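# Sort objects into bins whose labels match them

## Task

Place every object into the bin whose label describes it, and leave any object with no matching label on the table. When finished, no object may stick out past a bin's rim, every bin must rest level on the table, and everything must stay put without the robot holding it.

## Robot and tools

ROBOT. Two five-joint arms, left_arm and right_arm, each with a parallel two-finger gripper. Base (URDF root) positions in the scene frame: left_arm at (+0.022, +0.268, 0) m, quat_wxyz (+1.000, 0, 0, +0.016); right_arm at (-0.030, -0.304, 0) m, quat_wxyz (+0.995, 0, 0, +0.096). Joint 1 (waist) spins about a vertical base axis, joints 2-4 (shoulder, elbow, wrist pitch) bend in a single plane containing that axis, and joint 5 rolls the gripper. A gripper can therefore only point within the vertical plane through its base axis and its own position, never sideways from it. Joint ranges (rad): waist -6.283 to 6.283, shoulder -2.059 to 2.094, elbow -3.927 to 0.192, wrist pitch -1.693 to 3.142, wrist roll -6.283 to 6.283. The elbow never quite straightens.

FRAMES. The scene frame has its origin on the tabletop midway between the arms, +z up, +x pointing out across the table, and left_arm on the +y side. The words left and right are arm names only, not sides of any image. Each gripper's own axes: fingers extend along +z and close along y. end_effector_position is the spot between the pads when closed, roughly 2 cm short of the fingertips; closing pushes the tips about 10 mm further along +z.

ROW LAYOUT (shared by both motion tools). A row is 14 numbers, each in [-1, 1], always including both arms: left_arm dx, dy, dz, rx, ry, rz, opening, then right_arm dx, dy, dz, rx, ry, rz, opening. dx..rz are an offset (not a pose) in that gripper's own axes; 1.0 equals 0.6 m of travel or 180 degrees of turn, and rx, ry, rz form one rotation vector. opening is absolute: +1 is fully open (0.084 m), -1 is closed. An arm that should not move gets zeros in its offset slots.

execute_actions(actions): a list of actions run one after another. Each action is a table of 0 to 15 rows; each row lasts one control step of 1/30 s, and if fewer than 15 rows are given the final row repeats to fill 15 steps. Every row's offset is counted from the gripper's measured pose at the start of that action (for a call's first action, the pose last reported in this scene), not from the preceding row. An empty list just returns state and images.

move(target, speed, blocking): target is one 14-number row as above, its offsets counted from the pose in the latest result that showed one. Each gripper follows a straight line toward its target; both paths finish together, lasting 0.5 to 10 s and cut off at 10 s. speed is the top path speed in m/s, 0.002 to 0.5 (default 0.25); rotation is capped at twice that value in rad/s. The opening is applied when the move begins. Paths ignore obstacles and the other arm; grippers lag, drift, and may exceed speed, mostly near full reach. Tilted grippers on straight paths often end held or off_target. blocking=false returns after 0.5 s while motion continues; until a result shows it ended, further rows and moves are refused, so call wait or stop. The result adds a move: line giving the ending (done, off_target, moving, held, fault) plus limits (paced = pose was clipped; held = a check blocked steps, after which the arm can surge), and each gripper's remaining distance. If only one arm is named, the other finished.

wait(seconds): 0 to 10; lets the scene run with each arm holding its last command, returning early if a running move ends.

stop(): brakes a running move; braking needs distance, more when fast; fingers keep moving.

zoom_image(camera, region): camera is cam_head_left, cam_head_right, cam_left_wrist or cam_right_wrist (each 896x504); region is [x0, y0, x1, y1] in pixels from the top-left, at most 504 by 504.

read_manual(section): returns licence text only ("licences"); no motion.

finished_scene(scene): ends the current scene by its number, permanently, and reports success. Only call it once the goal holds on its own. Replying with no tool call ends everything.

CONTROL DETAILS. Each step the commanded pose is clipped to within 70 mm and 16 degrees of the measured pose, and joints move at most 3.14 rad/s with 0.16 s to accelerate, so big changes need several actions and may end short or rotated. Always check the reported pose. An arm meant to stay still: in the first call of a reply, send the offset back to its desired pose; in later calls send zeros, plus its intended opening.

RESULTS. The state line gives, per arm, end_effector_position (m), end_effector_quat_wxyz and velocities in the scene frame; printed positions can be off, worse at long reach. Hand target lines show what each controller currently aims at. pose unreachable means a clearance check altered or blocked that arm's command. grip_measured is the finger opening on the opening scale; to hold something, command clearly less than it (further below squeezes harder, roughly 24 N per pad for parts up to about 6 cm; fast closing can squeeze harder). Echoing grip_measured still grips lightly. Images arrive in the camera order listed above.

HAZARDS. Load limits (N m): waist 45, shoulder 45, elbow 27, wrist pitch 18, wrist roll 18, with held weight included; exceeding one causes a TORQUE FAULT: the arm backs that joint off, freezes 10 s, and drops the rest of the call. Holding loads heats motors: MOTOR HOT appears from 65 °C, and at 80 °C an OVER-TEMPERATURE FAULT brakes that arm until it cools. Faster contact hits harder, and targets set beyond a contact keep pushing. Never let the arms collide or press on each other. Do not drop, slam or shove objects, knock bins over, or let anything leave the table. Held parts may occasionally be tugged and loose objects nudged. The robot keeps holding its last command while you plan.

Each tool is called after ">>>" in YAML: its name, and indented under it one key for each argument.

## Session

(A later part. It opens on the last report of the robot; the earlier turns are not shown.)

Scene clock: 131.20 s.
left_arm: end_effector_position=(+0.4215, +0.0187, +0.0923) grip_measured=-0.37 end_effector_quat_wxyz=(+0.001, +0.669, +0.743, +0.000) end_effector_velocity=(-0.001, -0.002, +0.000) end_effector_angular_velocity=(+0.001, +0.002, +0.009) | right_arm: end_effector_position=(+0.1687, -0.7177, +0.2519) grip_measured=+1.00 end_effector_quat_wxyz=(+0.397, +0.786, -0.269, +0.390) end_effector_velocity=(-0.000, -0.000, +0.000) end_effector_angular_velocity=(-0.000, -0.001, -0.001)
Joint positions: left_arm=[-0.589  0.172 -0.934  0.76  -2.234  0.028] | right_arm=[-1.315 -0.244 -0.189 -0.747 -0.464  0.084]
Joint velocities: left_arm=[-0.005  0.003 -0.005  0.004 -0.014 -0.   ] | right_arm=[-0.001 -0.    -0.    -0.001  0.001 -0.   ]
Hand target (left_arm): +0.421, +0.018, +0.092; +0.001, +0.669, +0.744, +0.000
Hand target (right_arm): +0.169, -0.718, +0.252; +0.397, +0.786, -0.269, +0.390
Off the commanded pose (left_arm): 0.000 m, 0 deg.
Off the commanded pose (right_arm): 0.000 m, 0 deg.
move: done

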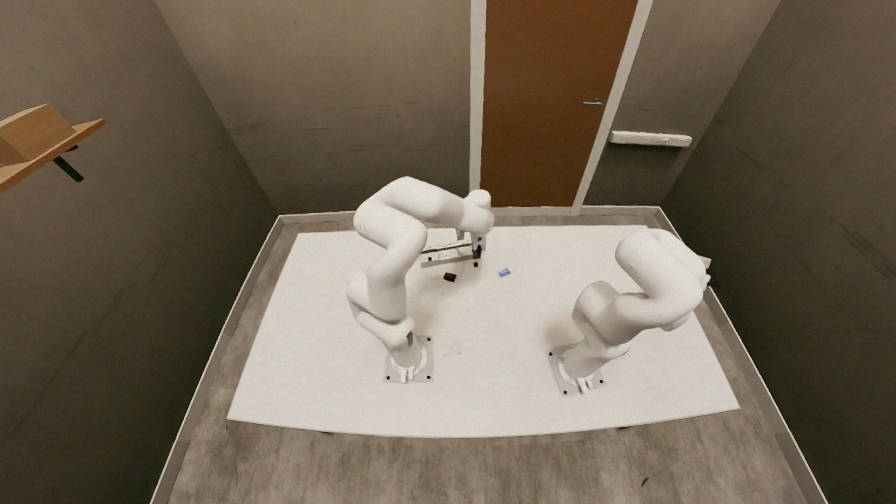

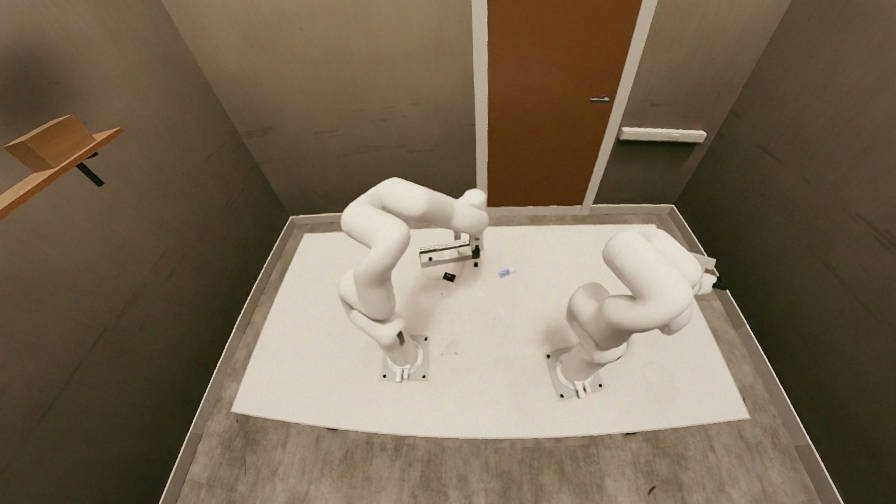

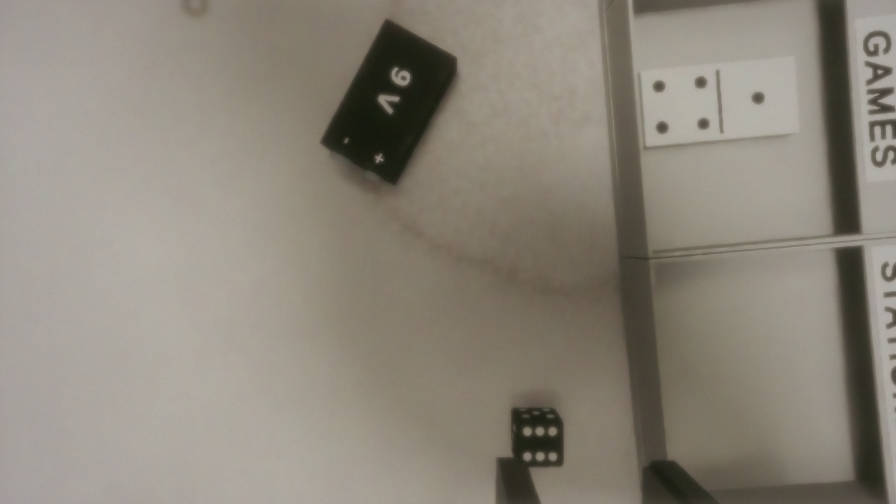

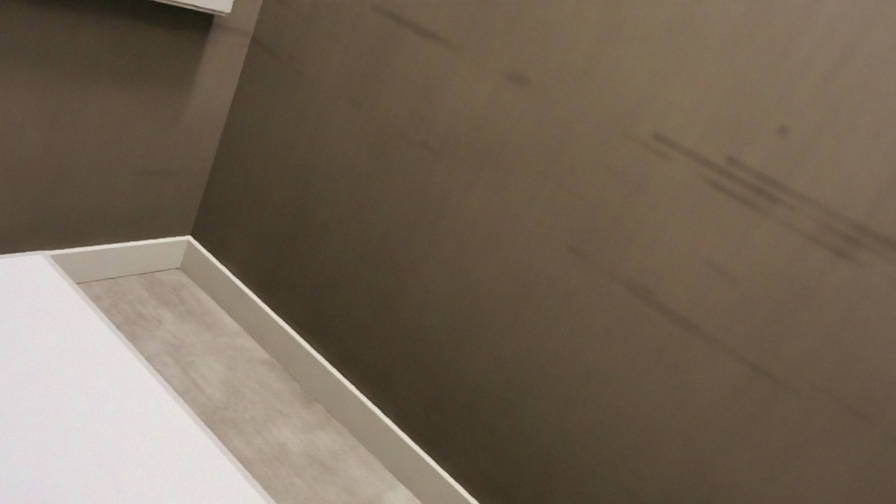

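>>> move:
  target: [0.0045,-0.002,0.109,0,0,0,-0.35,0,0,0,0,0,0,1]
  speed: 0.12

>>> execute_actions:
  actions:
    - [[0,0,0,0,0,0,-0.4,0,0,0,0,0,0,1],[0,0,0,0,0,0,-0.44,0,0,0,0,0,0,1],[0,0,0,0,0,0,-0.48,0,0,0,0,0,0,1],[0,0,0,0,0,0,-0.53,0,0,0,0,0,0,1],[0,0,0,0,0,0,-0.58,0,0,0,0,0,0,1],[0,0,0,0,0,0,-0.62,0,0,0,0,0,0,1],[0,0,0,0,0,0,-0.66,0,0,0,0,0,0,1],[0,0,0,0,0,0,-0.7,0,0,0,0,0,0,1],[0,0,0,0,0,0,-0.75,0,0,0,0,0,0,1],[0,0,0,0,0,0,-0.8,0,0,0,0,0,0,1],[0,0,0,0,0,0,-0.85,0,0,0,0,0,0,1]]

>>> move:
  target: [0,0,-0.1,0,0,0,-0.85,0,0,0,0,0,0,1]
  speed: 0.15

Scene clock: 145.60 s.
left_arm: end_effector_position=(+0.4202, +0.0211, +0.0274) grip_measured=-0.37 end_effector_quat_wxyz=(+0.001, +0.669, +0.743, +0.000) end_effector_velocity=(-0.000, +0.000, -0.003) end_effector_angular_velocity=(+0.001, +0.002, -0.000) | right_arm: end_effector_position=(+0.1687, -0.7177, +0.2519) grip_measured=+1.00 end_effector_quat_wxyz=(+0.397, +0.786, -0.269, +0.390) end_effector_velocity=(+0.000, +0.000, -0.001) end_effector_angular_velocity=(+0.002, +0.000, +0.000)
Joint positions: left_arm=[-0.586  0.31  -0.895  0.583 -2.231  0.028] | right_arm=[-1.315 -0.244 -0.189 -0.747 -0.464  0.084]
Joint velocities: left_arm=[ 0.     0.008  0.    -0.005  0.001 -0.   ] | right_arm=[ 0.001  0.    -0.     0.002  0.001 -0.   ]
Hand target (left_arm): +0.420, +0.021, +0.027; +0.001, +0.669, +0.743, +0.000
Hand target (right_arm): +0.169, -0.718, +0.252; +0.397, +0.786, -0.269, +0.390
Off the commanded pose (left_arm): 0.000 m, 0 deg.
Off the commanded pose (right_arm): 0.000 m, 0 deg.
move: done

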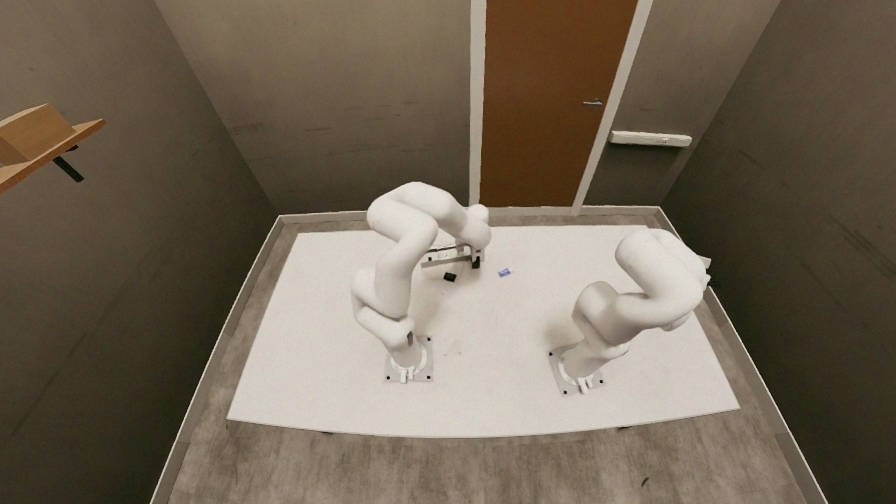

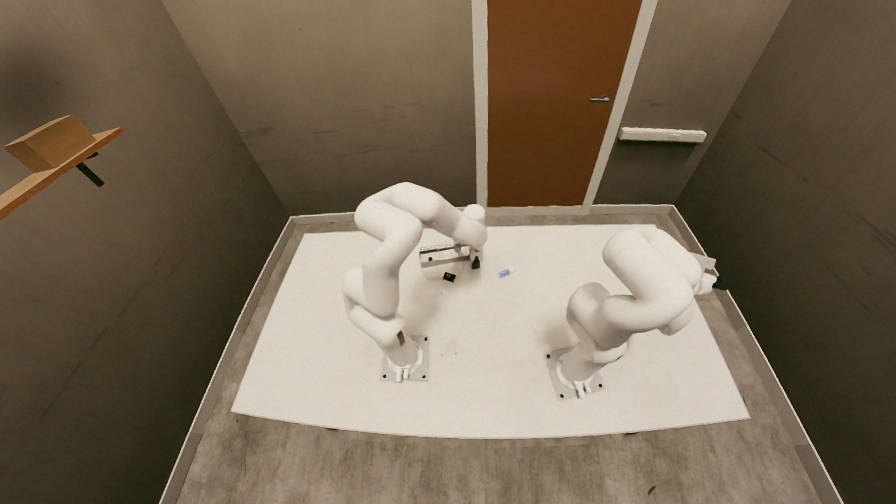

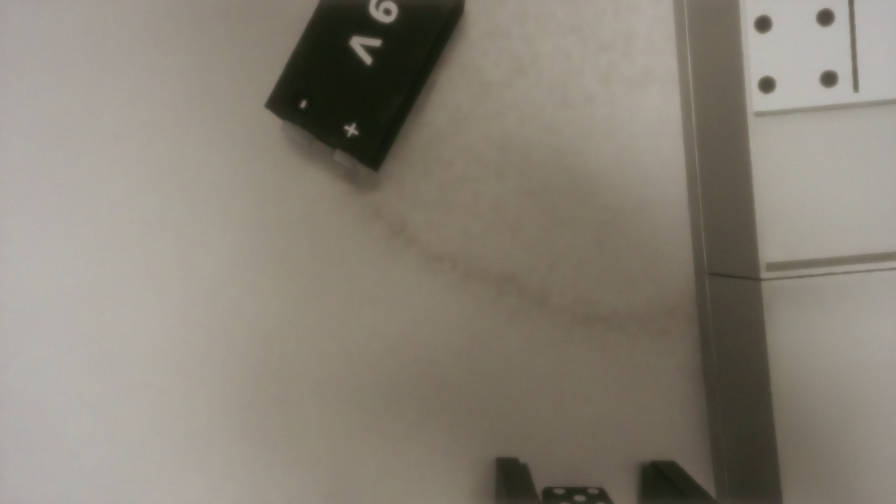

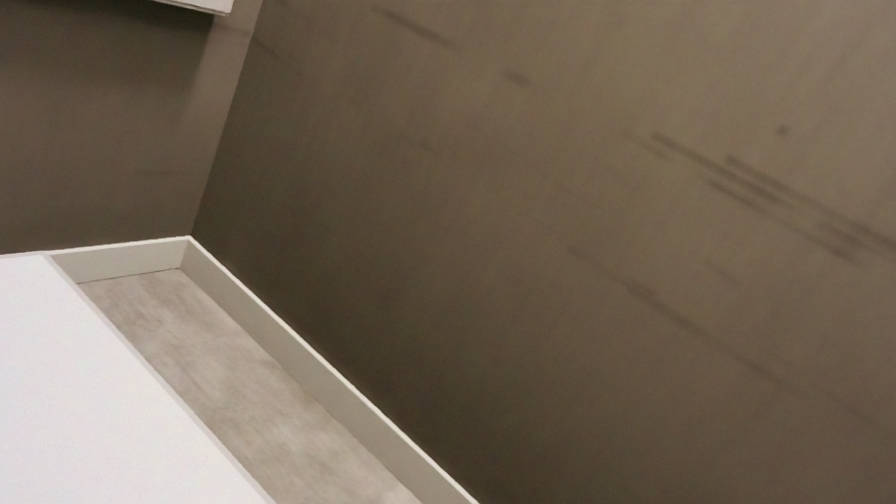

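Scene clock: 146.10 s.
left_arm: end_effector_position=(+0.4202, +0.0211, +0.0274) grip_measured=-0.66 end_effector_quat_wxyz=(+0.001, +0.669, +0.743, +0.000) end_effector_velocity=(-0.000, -0.000, +0.000) end_effector_angular_velocity=(-0.000, -0.000, -0.000) | right_arm: end_effector_position=(+0.1687, -0.7177, +0.2519) grip_measured=+1.00 end_effector_quat_wxyz=(+0.397, +0.786, -0.269, +0.390) end_effector_velocity=(+0.000, +0.000, -0.001) end_effector_angular_velocity=(+0.002, +0.001, +0.000)
Joint positions: left_arm=[-0.586  0.31  -0.895  0.582 -2.231  0.015] | right_arm=[-1.315 -0.244 -0.189 -0.747 -0.464  0.084]
Joint velocities: left_arm=[-0. -0.  0.  0. -0. -0.] | right_arm=[ 0.     0.001 -0.     0.001  0.    -0.   ]
Hand target (left_arm): +0.420, +0.021, +0.027; +0.001, +0.669, +0.743, +0.000
Hand target (right_arm): +0.169, -0.718, +0.252; +0.397, +0.786, -0.269, +0.390
Off the commanded pose (left_arm): 0.000 m, 0 deg.
Off the commanded pose (right_arm): 0.000 m, 0 deg.

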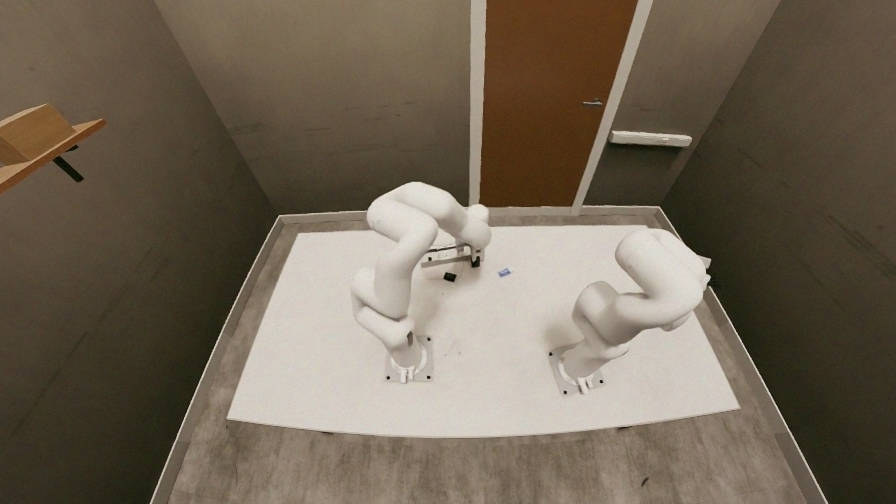

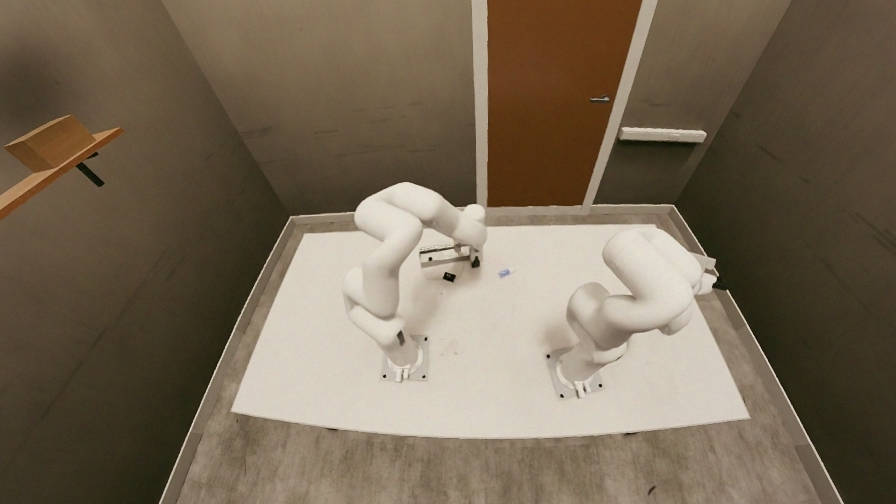

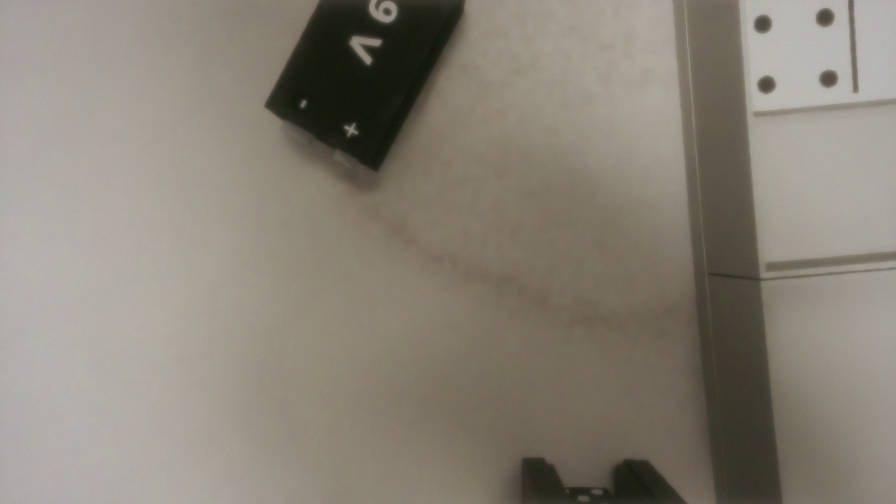

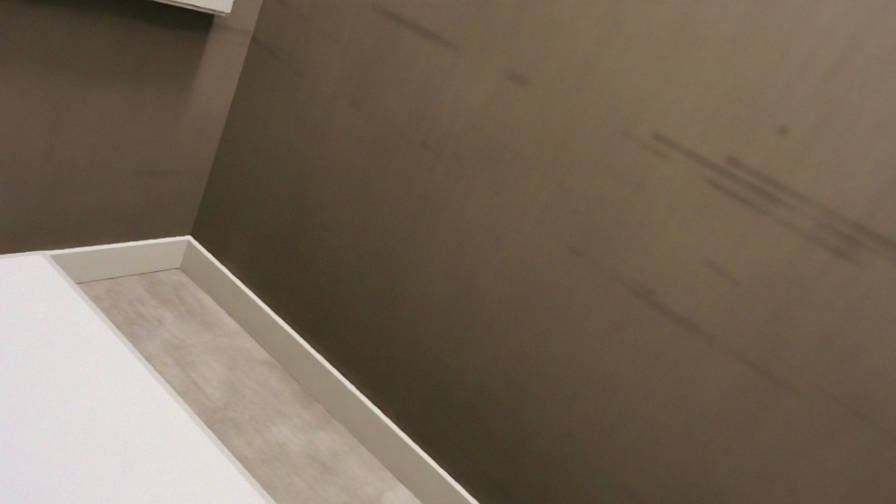

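Scene clock: 147.07 s.
left_arm: end_effector_position=(+0.4200, +0.0212, +0.0869) grip_measured=-0.66 end_effector_quat_wxyz=(+0.001, +0.669, +0.743, +0.000) end_effector_velocity=(+0.000, -0.001, +0.003) end_effector_angular_velocity=(-0.001, -0.001, -0.001) | right_arm: end_effector_position=(+0.1687, -0.7177, +0.2519) grip_measured=+1.00 end_effector_quat_wxyz=(+0.397, +0.786, -0.269, +0.390) end_effector_velocity=(-0.000, -0.000, -0.000) end_effector_angular_velocity=(+0.001, +0.000, -0.001)
Joint positions: left_arm=[-0.586  0.175 -0.919  0.742 -2.231  0.015] | right_arm=[-1.315 -0.244 -0.189 -0.747 -0.464  0.084]
Joint velocities: left_arm=[-0.001 -0.006 -0.003  0.007 -0.    -0.   ] | right_arm=[-0.     0.001  0.     0.     0.     0.   ]
Hand target (left_arm): +0.420, +0.021, +0.087; +0.001, +0.669, +0.743, +0.000
Hand target (right_arm): +0.169, -0.718, +0.252; +0.397, +0.786, -0.269, +0.390
Off the commanded pose (left_arm): 0.001 m, 0 deg.
Off the commanded pose (right_arm): 0.000 m, 0 deg.
move: done

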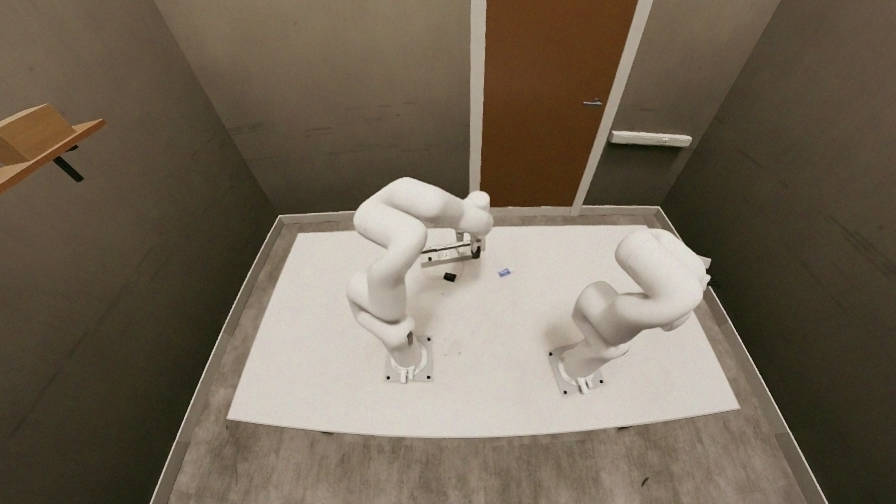

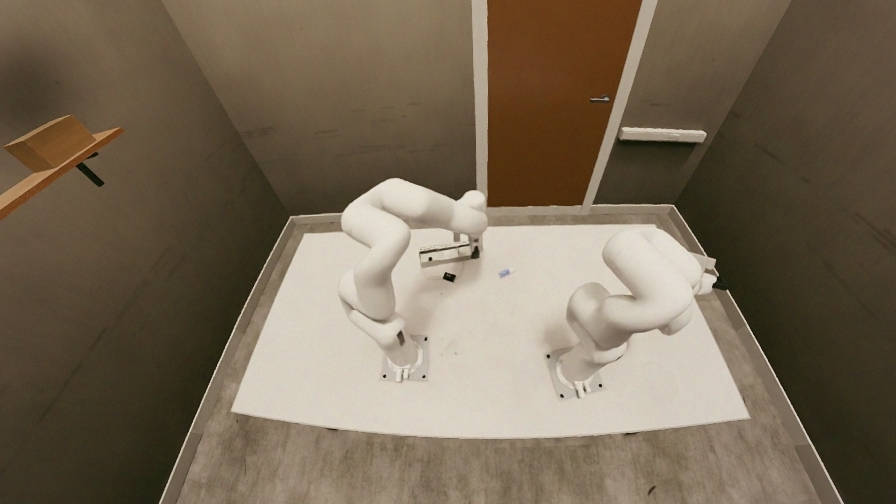

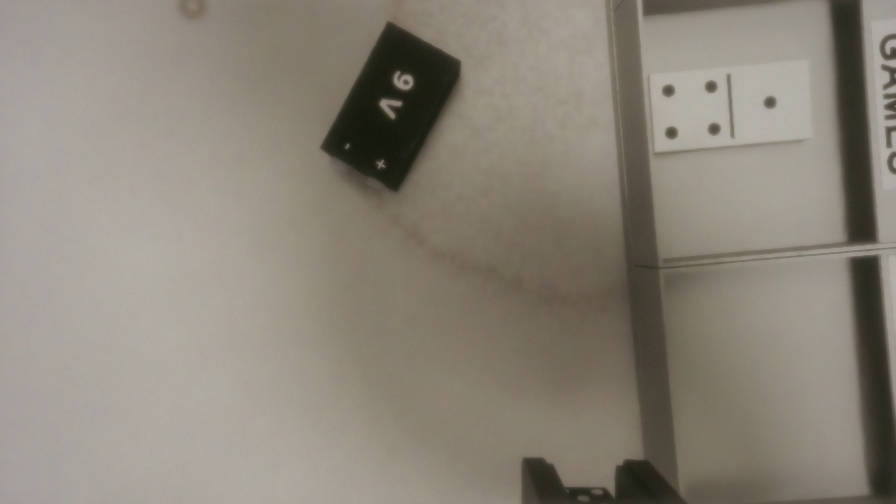

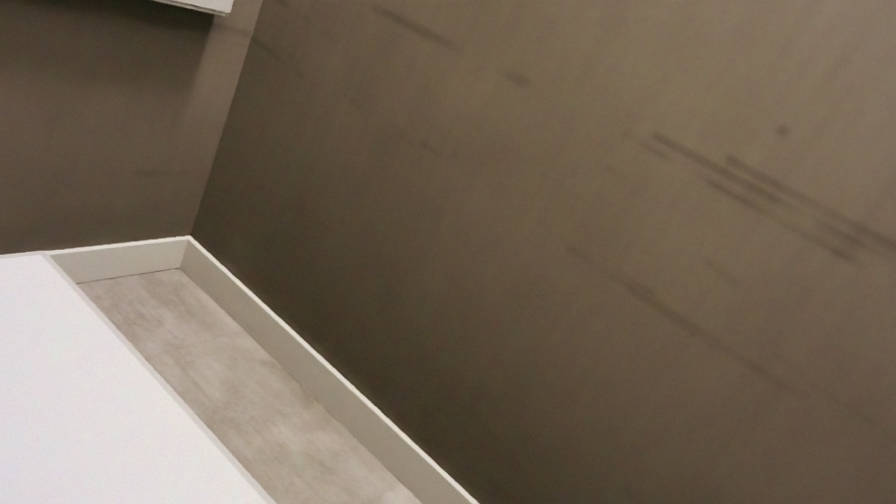

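>>> move:
  target: [0.143,0.1089,0.01,0,0,-0.0283,-0.85,0,0,0,0,0,0,1]
  speed: 0.25

Scene clock: 153.33 s.
left_arm: end_effector_position=(+0.4758, +0.1130, +0.0810) grip_measured=-0.66 end_effector_quat_wxyz=(+0.001, +0.635, +0.772, +0.000) end_effector_velocity=(+0.001, +0.002, -0.000) end_effector_angular_velocity=(+0.000, +0.000, +0.001) | right_arm: end_effector_position=(+0.1687, -0.7177, +0.2519) grip_measured=+1.00 end_effector_quat_wxyz=(+0.397, +0.786, -0.269, +0.390) end_effector_velocity=(+0.001, +0.000, +0.001) end_effector_angular_velocity=(-0.001, -0.001, +0.001)
Joint positions: left_arm=[-0.36   0.22  -0.96   0.739 -2.093  0.015] | right_arm=[-1.315 -0.244 -0.189 -0.747 -0.464  0.084]
Joint velocities: left_arm=[ 0.004  0.003 -0.004  0.001  0.003  0.   ] | right_arm=[ 0.002 -0.001 -0.    -0.     0.001 -0.   ]
Hand target (left_arm): +0.476, +0.113, +0.081; +0.001, +0.635, +0.772, +0.000
Hand target (right_arm): +0.169, -0.718, +0.252; +0.397, +0.786, -0.269, +0.390
Off the commanded pose (left_arm): 0.000 m, 0 deg.
Off the commanded pose (right_arm): 0.000 m, 0 deg.
move: done

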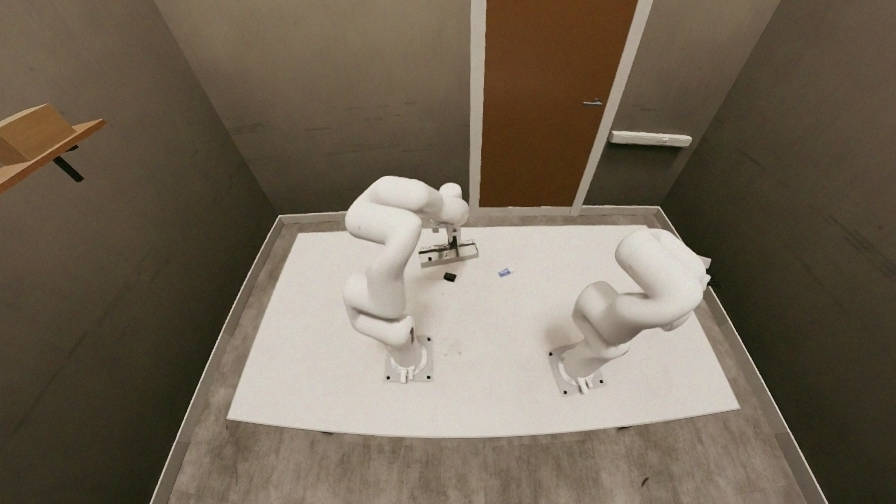

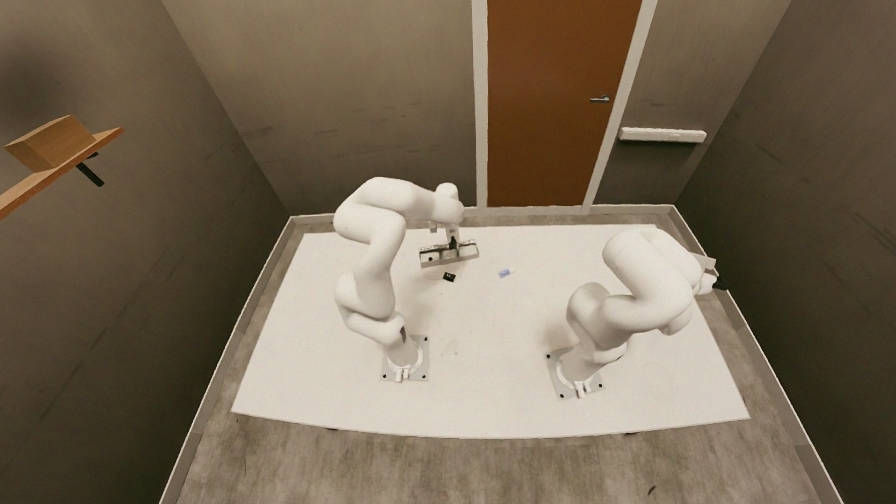

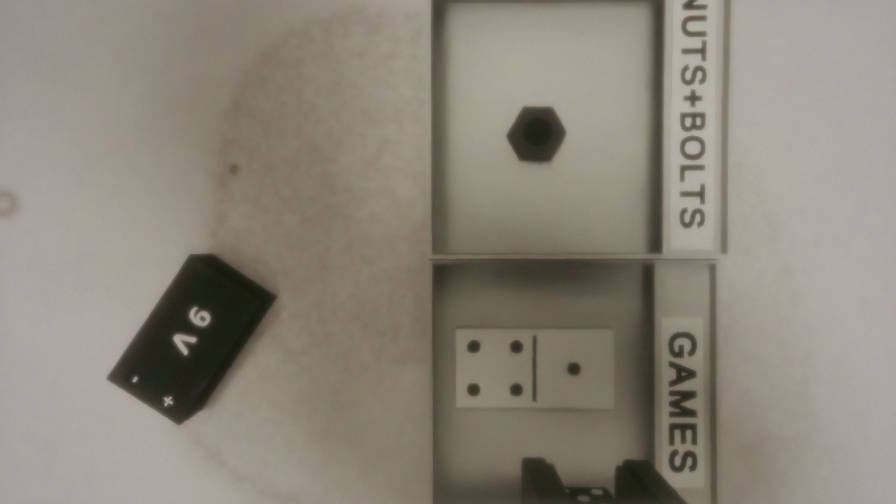

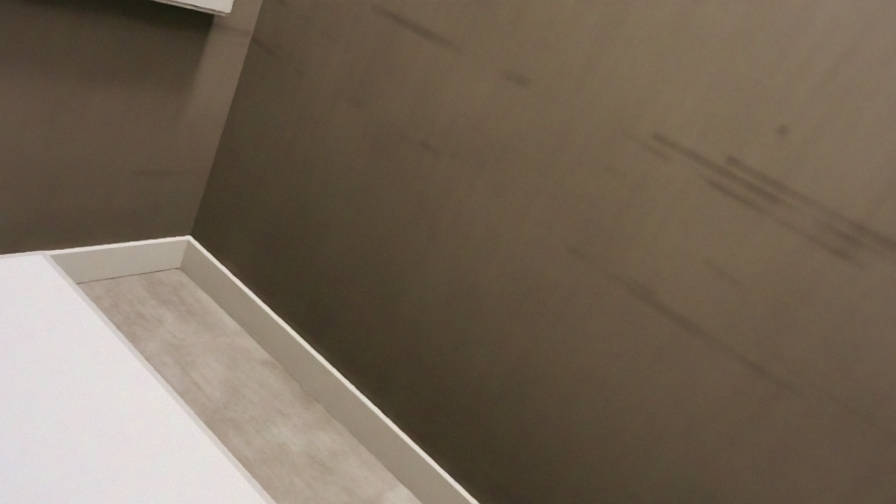

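>>> move:
  target: [0.004,-0.007,0.03,0,0,0,-0.85,0,0,0,0,0,0,1]
  speed: 0.08

Scene clock: 158.50 s.
left_arm: end_effector_position=(+0.4713, +0.1145, +0.0633) grip_measured=-0.66 end_effector_quat_wxyz=(+0.001, +0.635, +0.772, +0.000) end_effector_velocity=(-0.000, +0.000, -0.002) end_effector_angular_velocity=(-0.000, -0.001, -0.000) | right_arm: end_effector_position=(+0.1687, -0.7177, +0.2519) grip_measured=+1.00 end_effector_quat_wxyz=(+0.397, +0.786, -0.269, +0.390) end_effector_velocity=(-0.000, -0.000, +0.000) end_effector_angular_velocity=(+0.000, -0.000, -0.000)
Joint positions: left_arm=[-0.36   0.244 -0.931  0.686 -2.093  0.015] | right_arm=[-1.315 -0.244 -0.189 -0.747 -0.464  0.084]
Joint velocities: left_arm=[-0.     0.003  0.003 -0.007  0.     0.   ] | right_arm=[-0. -0. -0.  0.  0.  0.]
Hand target (left_arm): +0.471, +0.115, +0.063; +0.001, +0.635, +0.772, +0.000
Hand target (right_arm): +0.169, -0.718, +0.252; +0.397, +0.786, -0.269, +0.390
Off the commanded pose (left_arm): 0.000 m, 0 deg.
Off the commanded pose (right_arm): 0.000 m, 0 deg.
move: done

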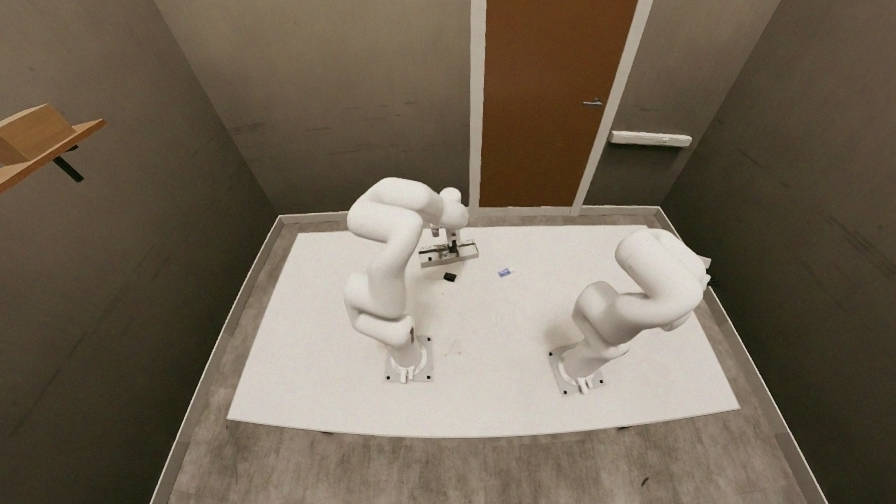

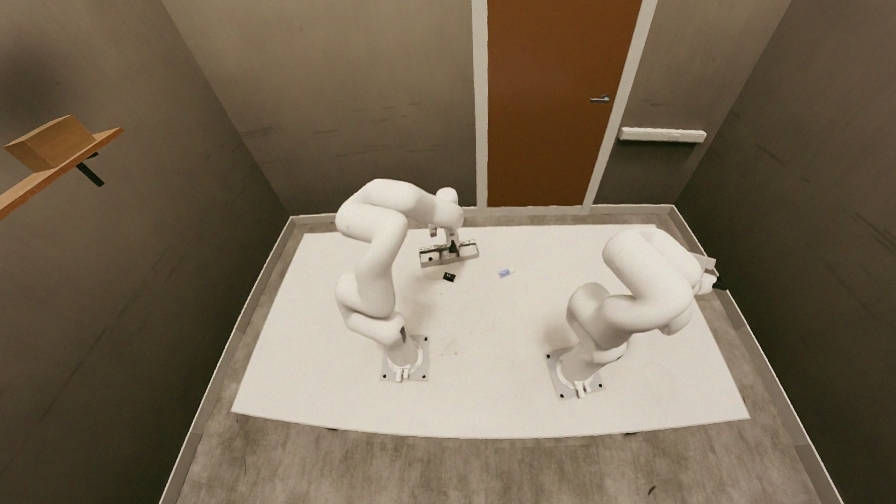

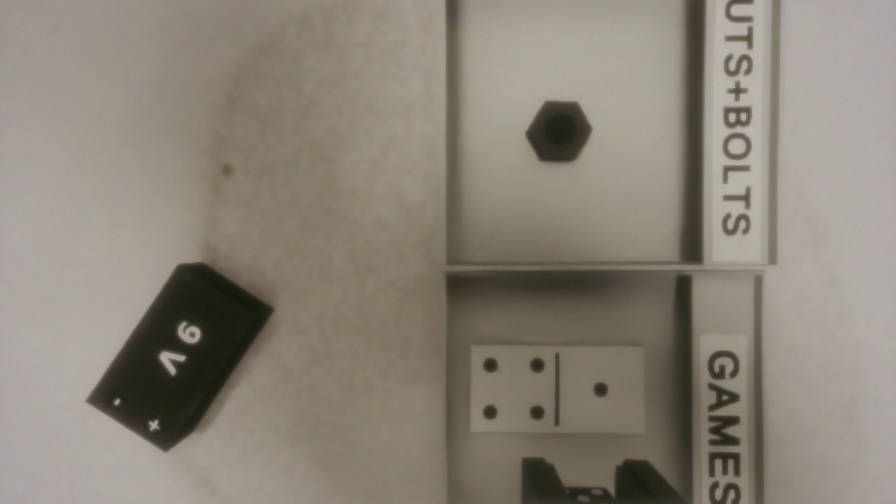

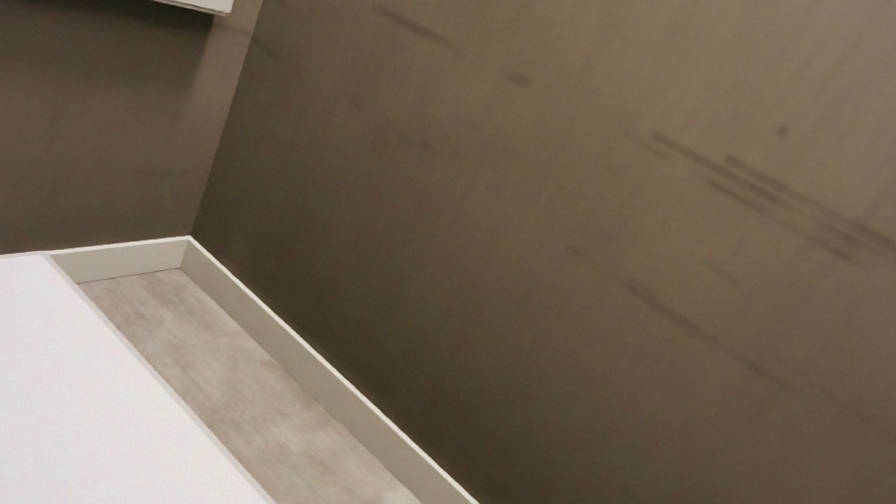

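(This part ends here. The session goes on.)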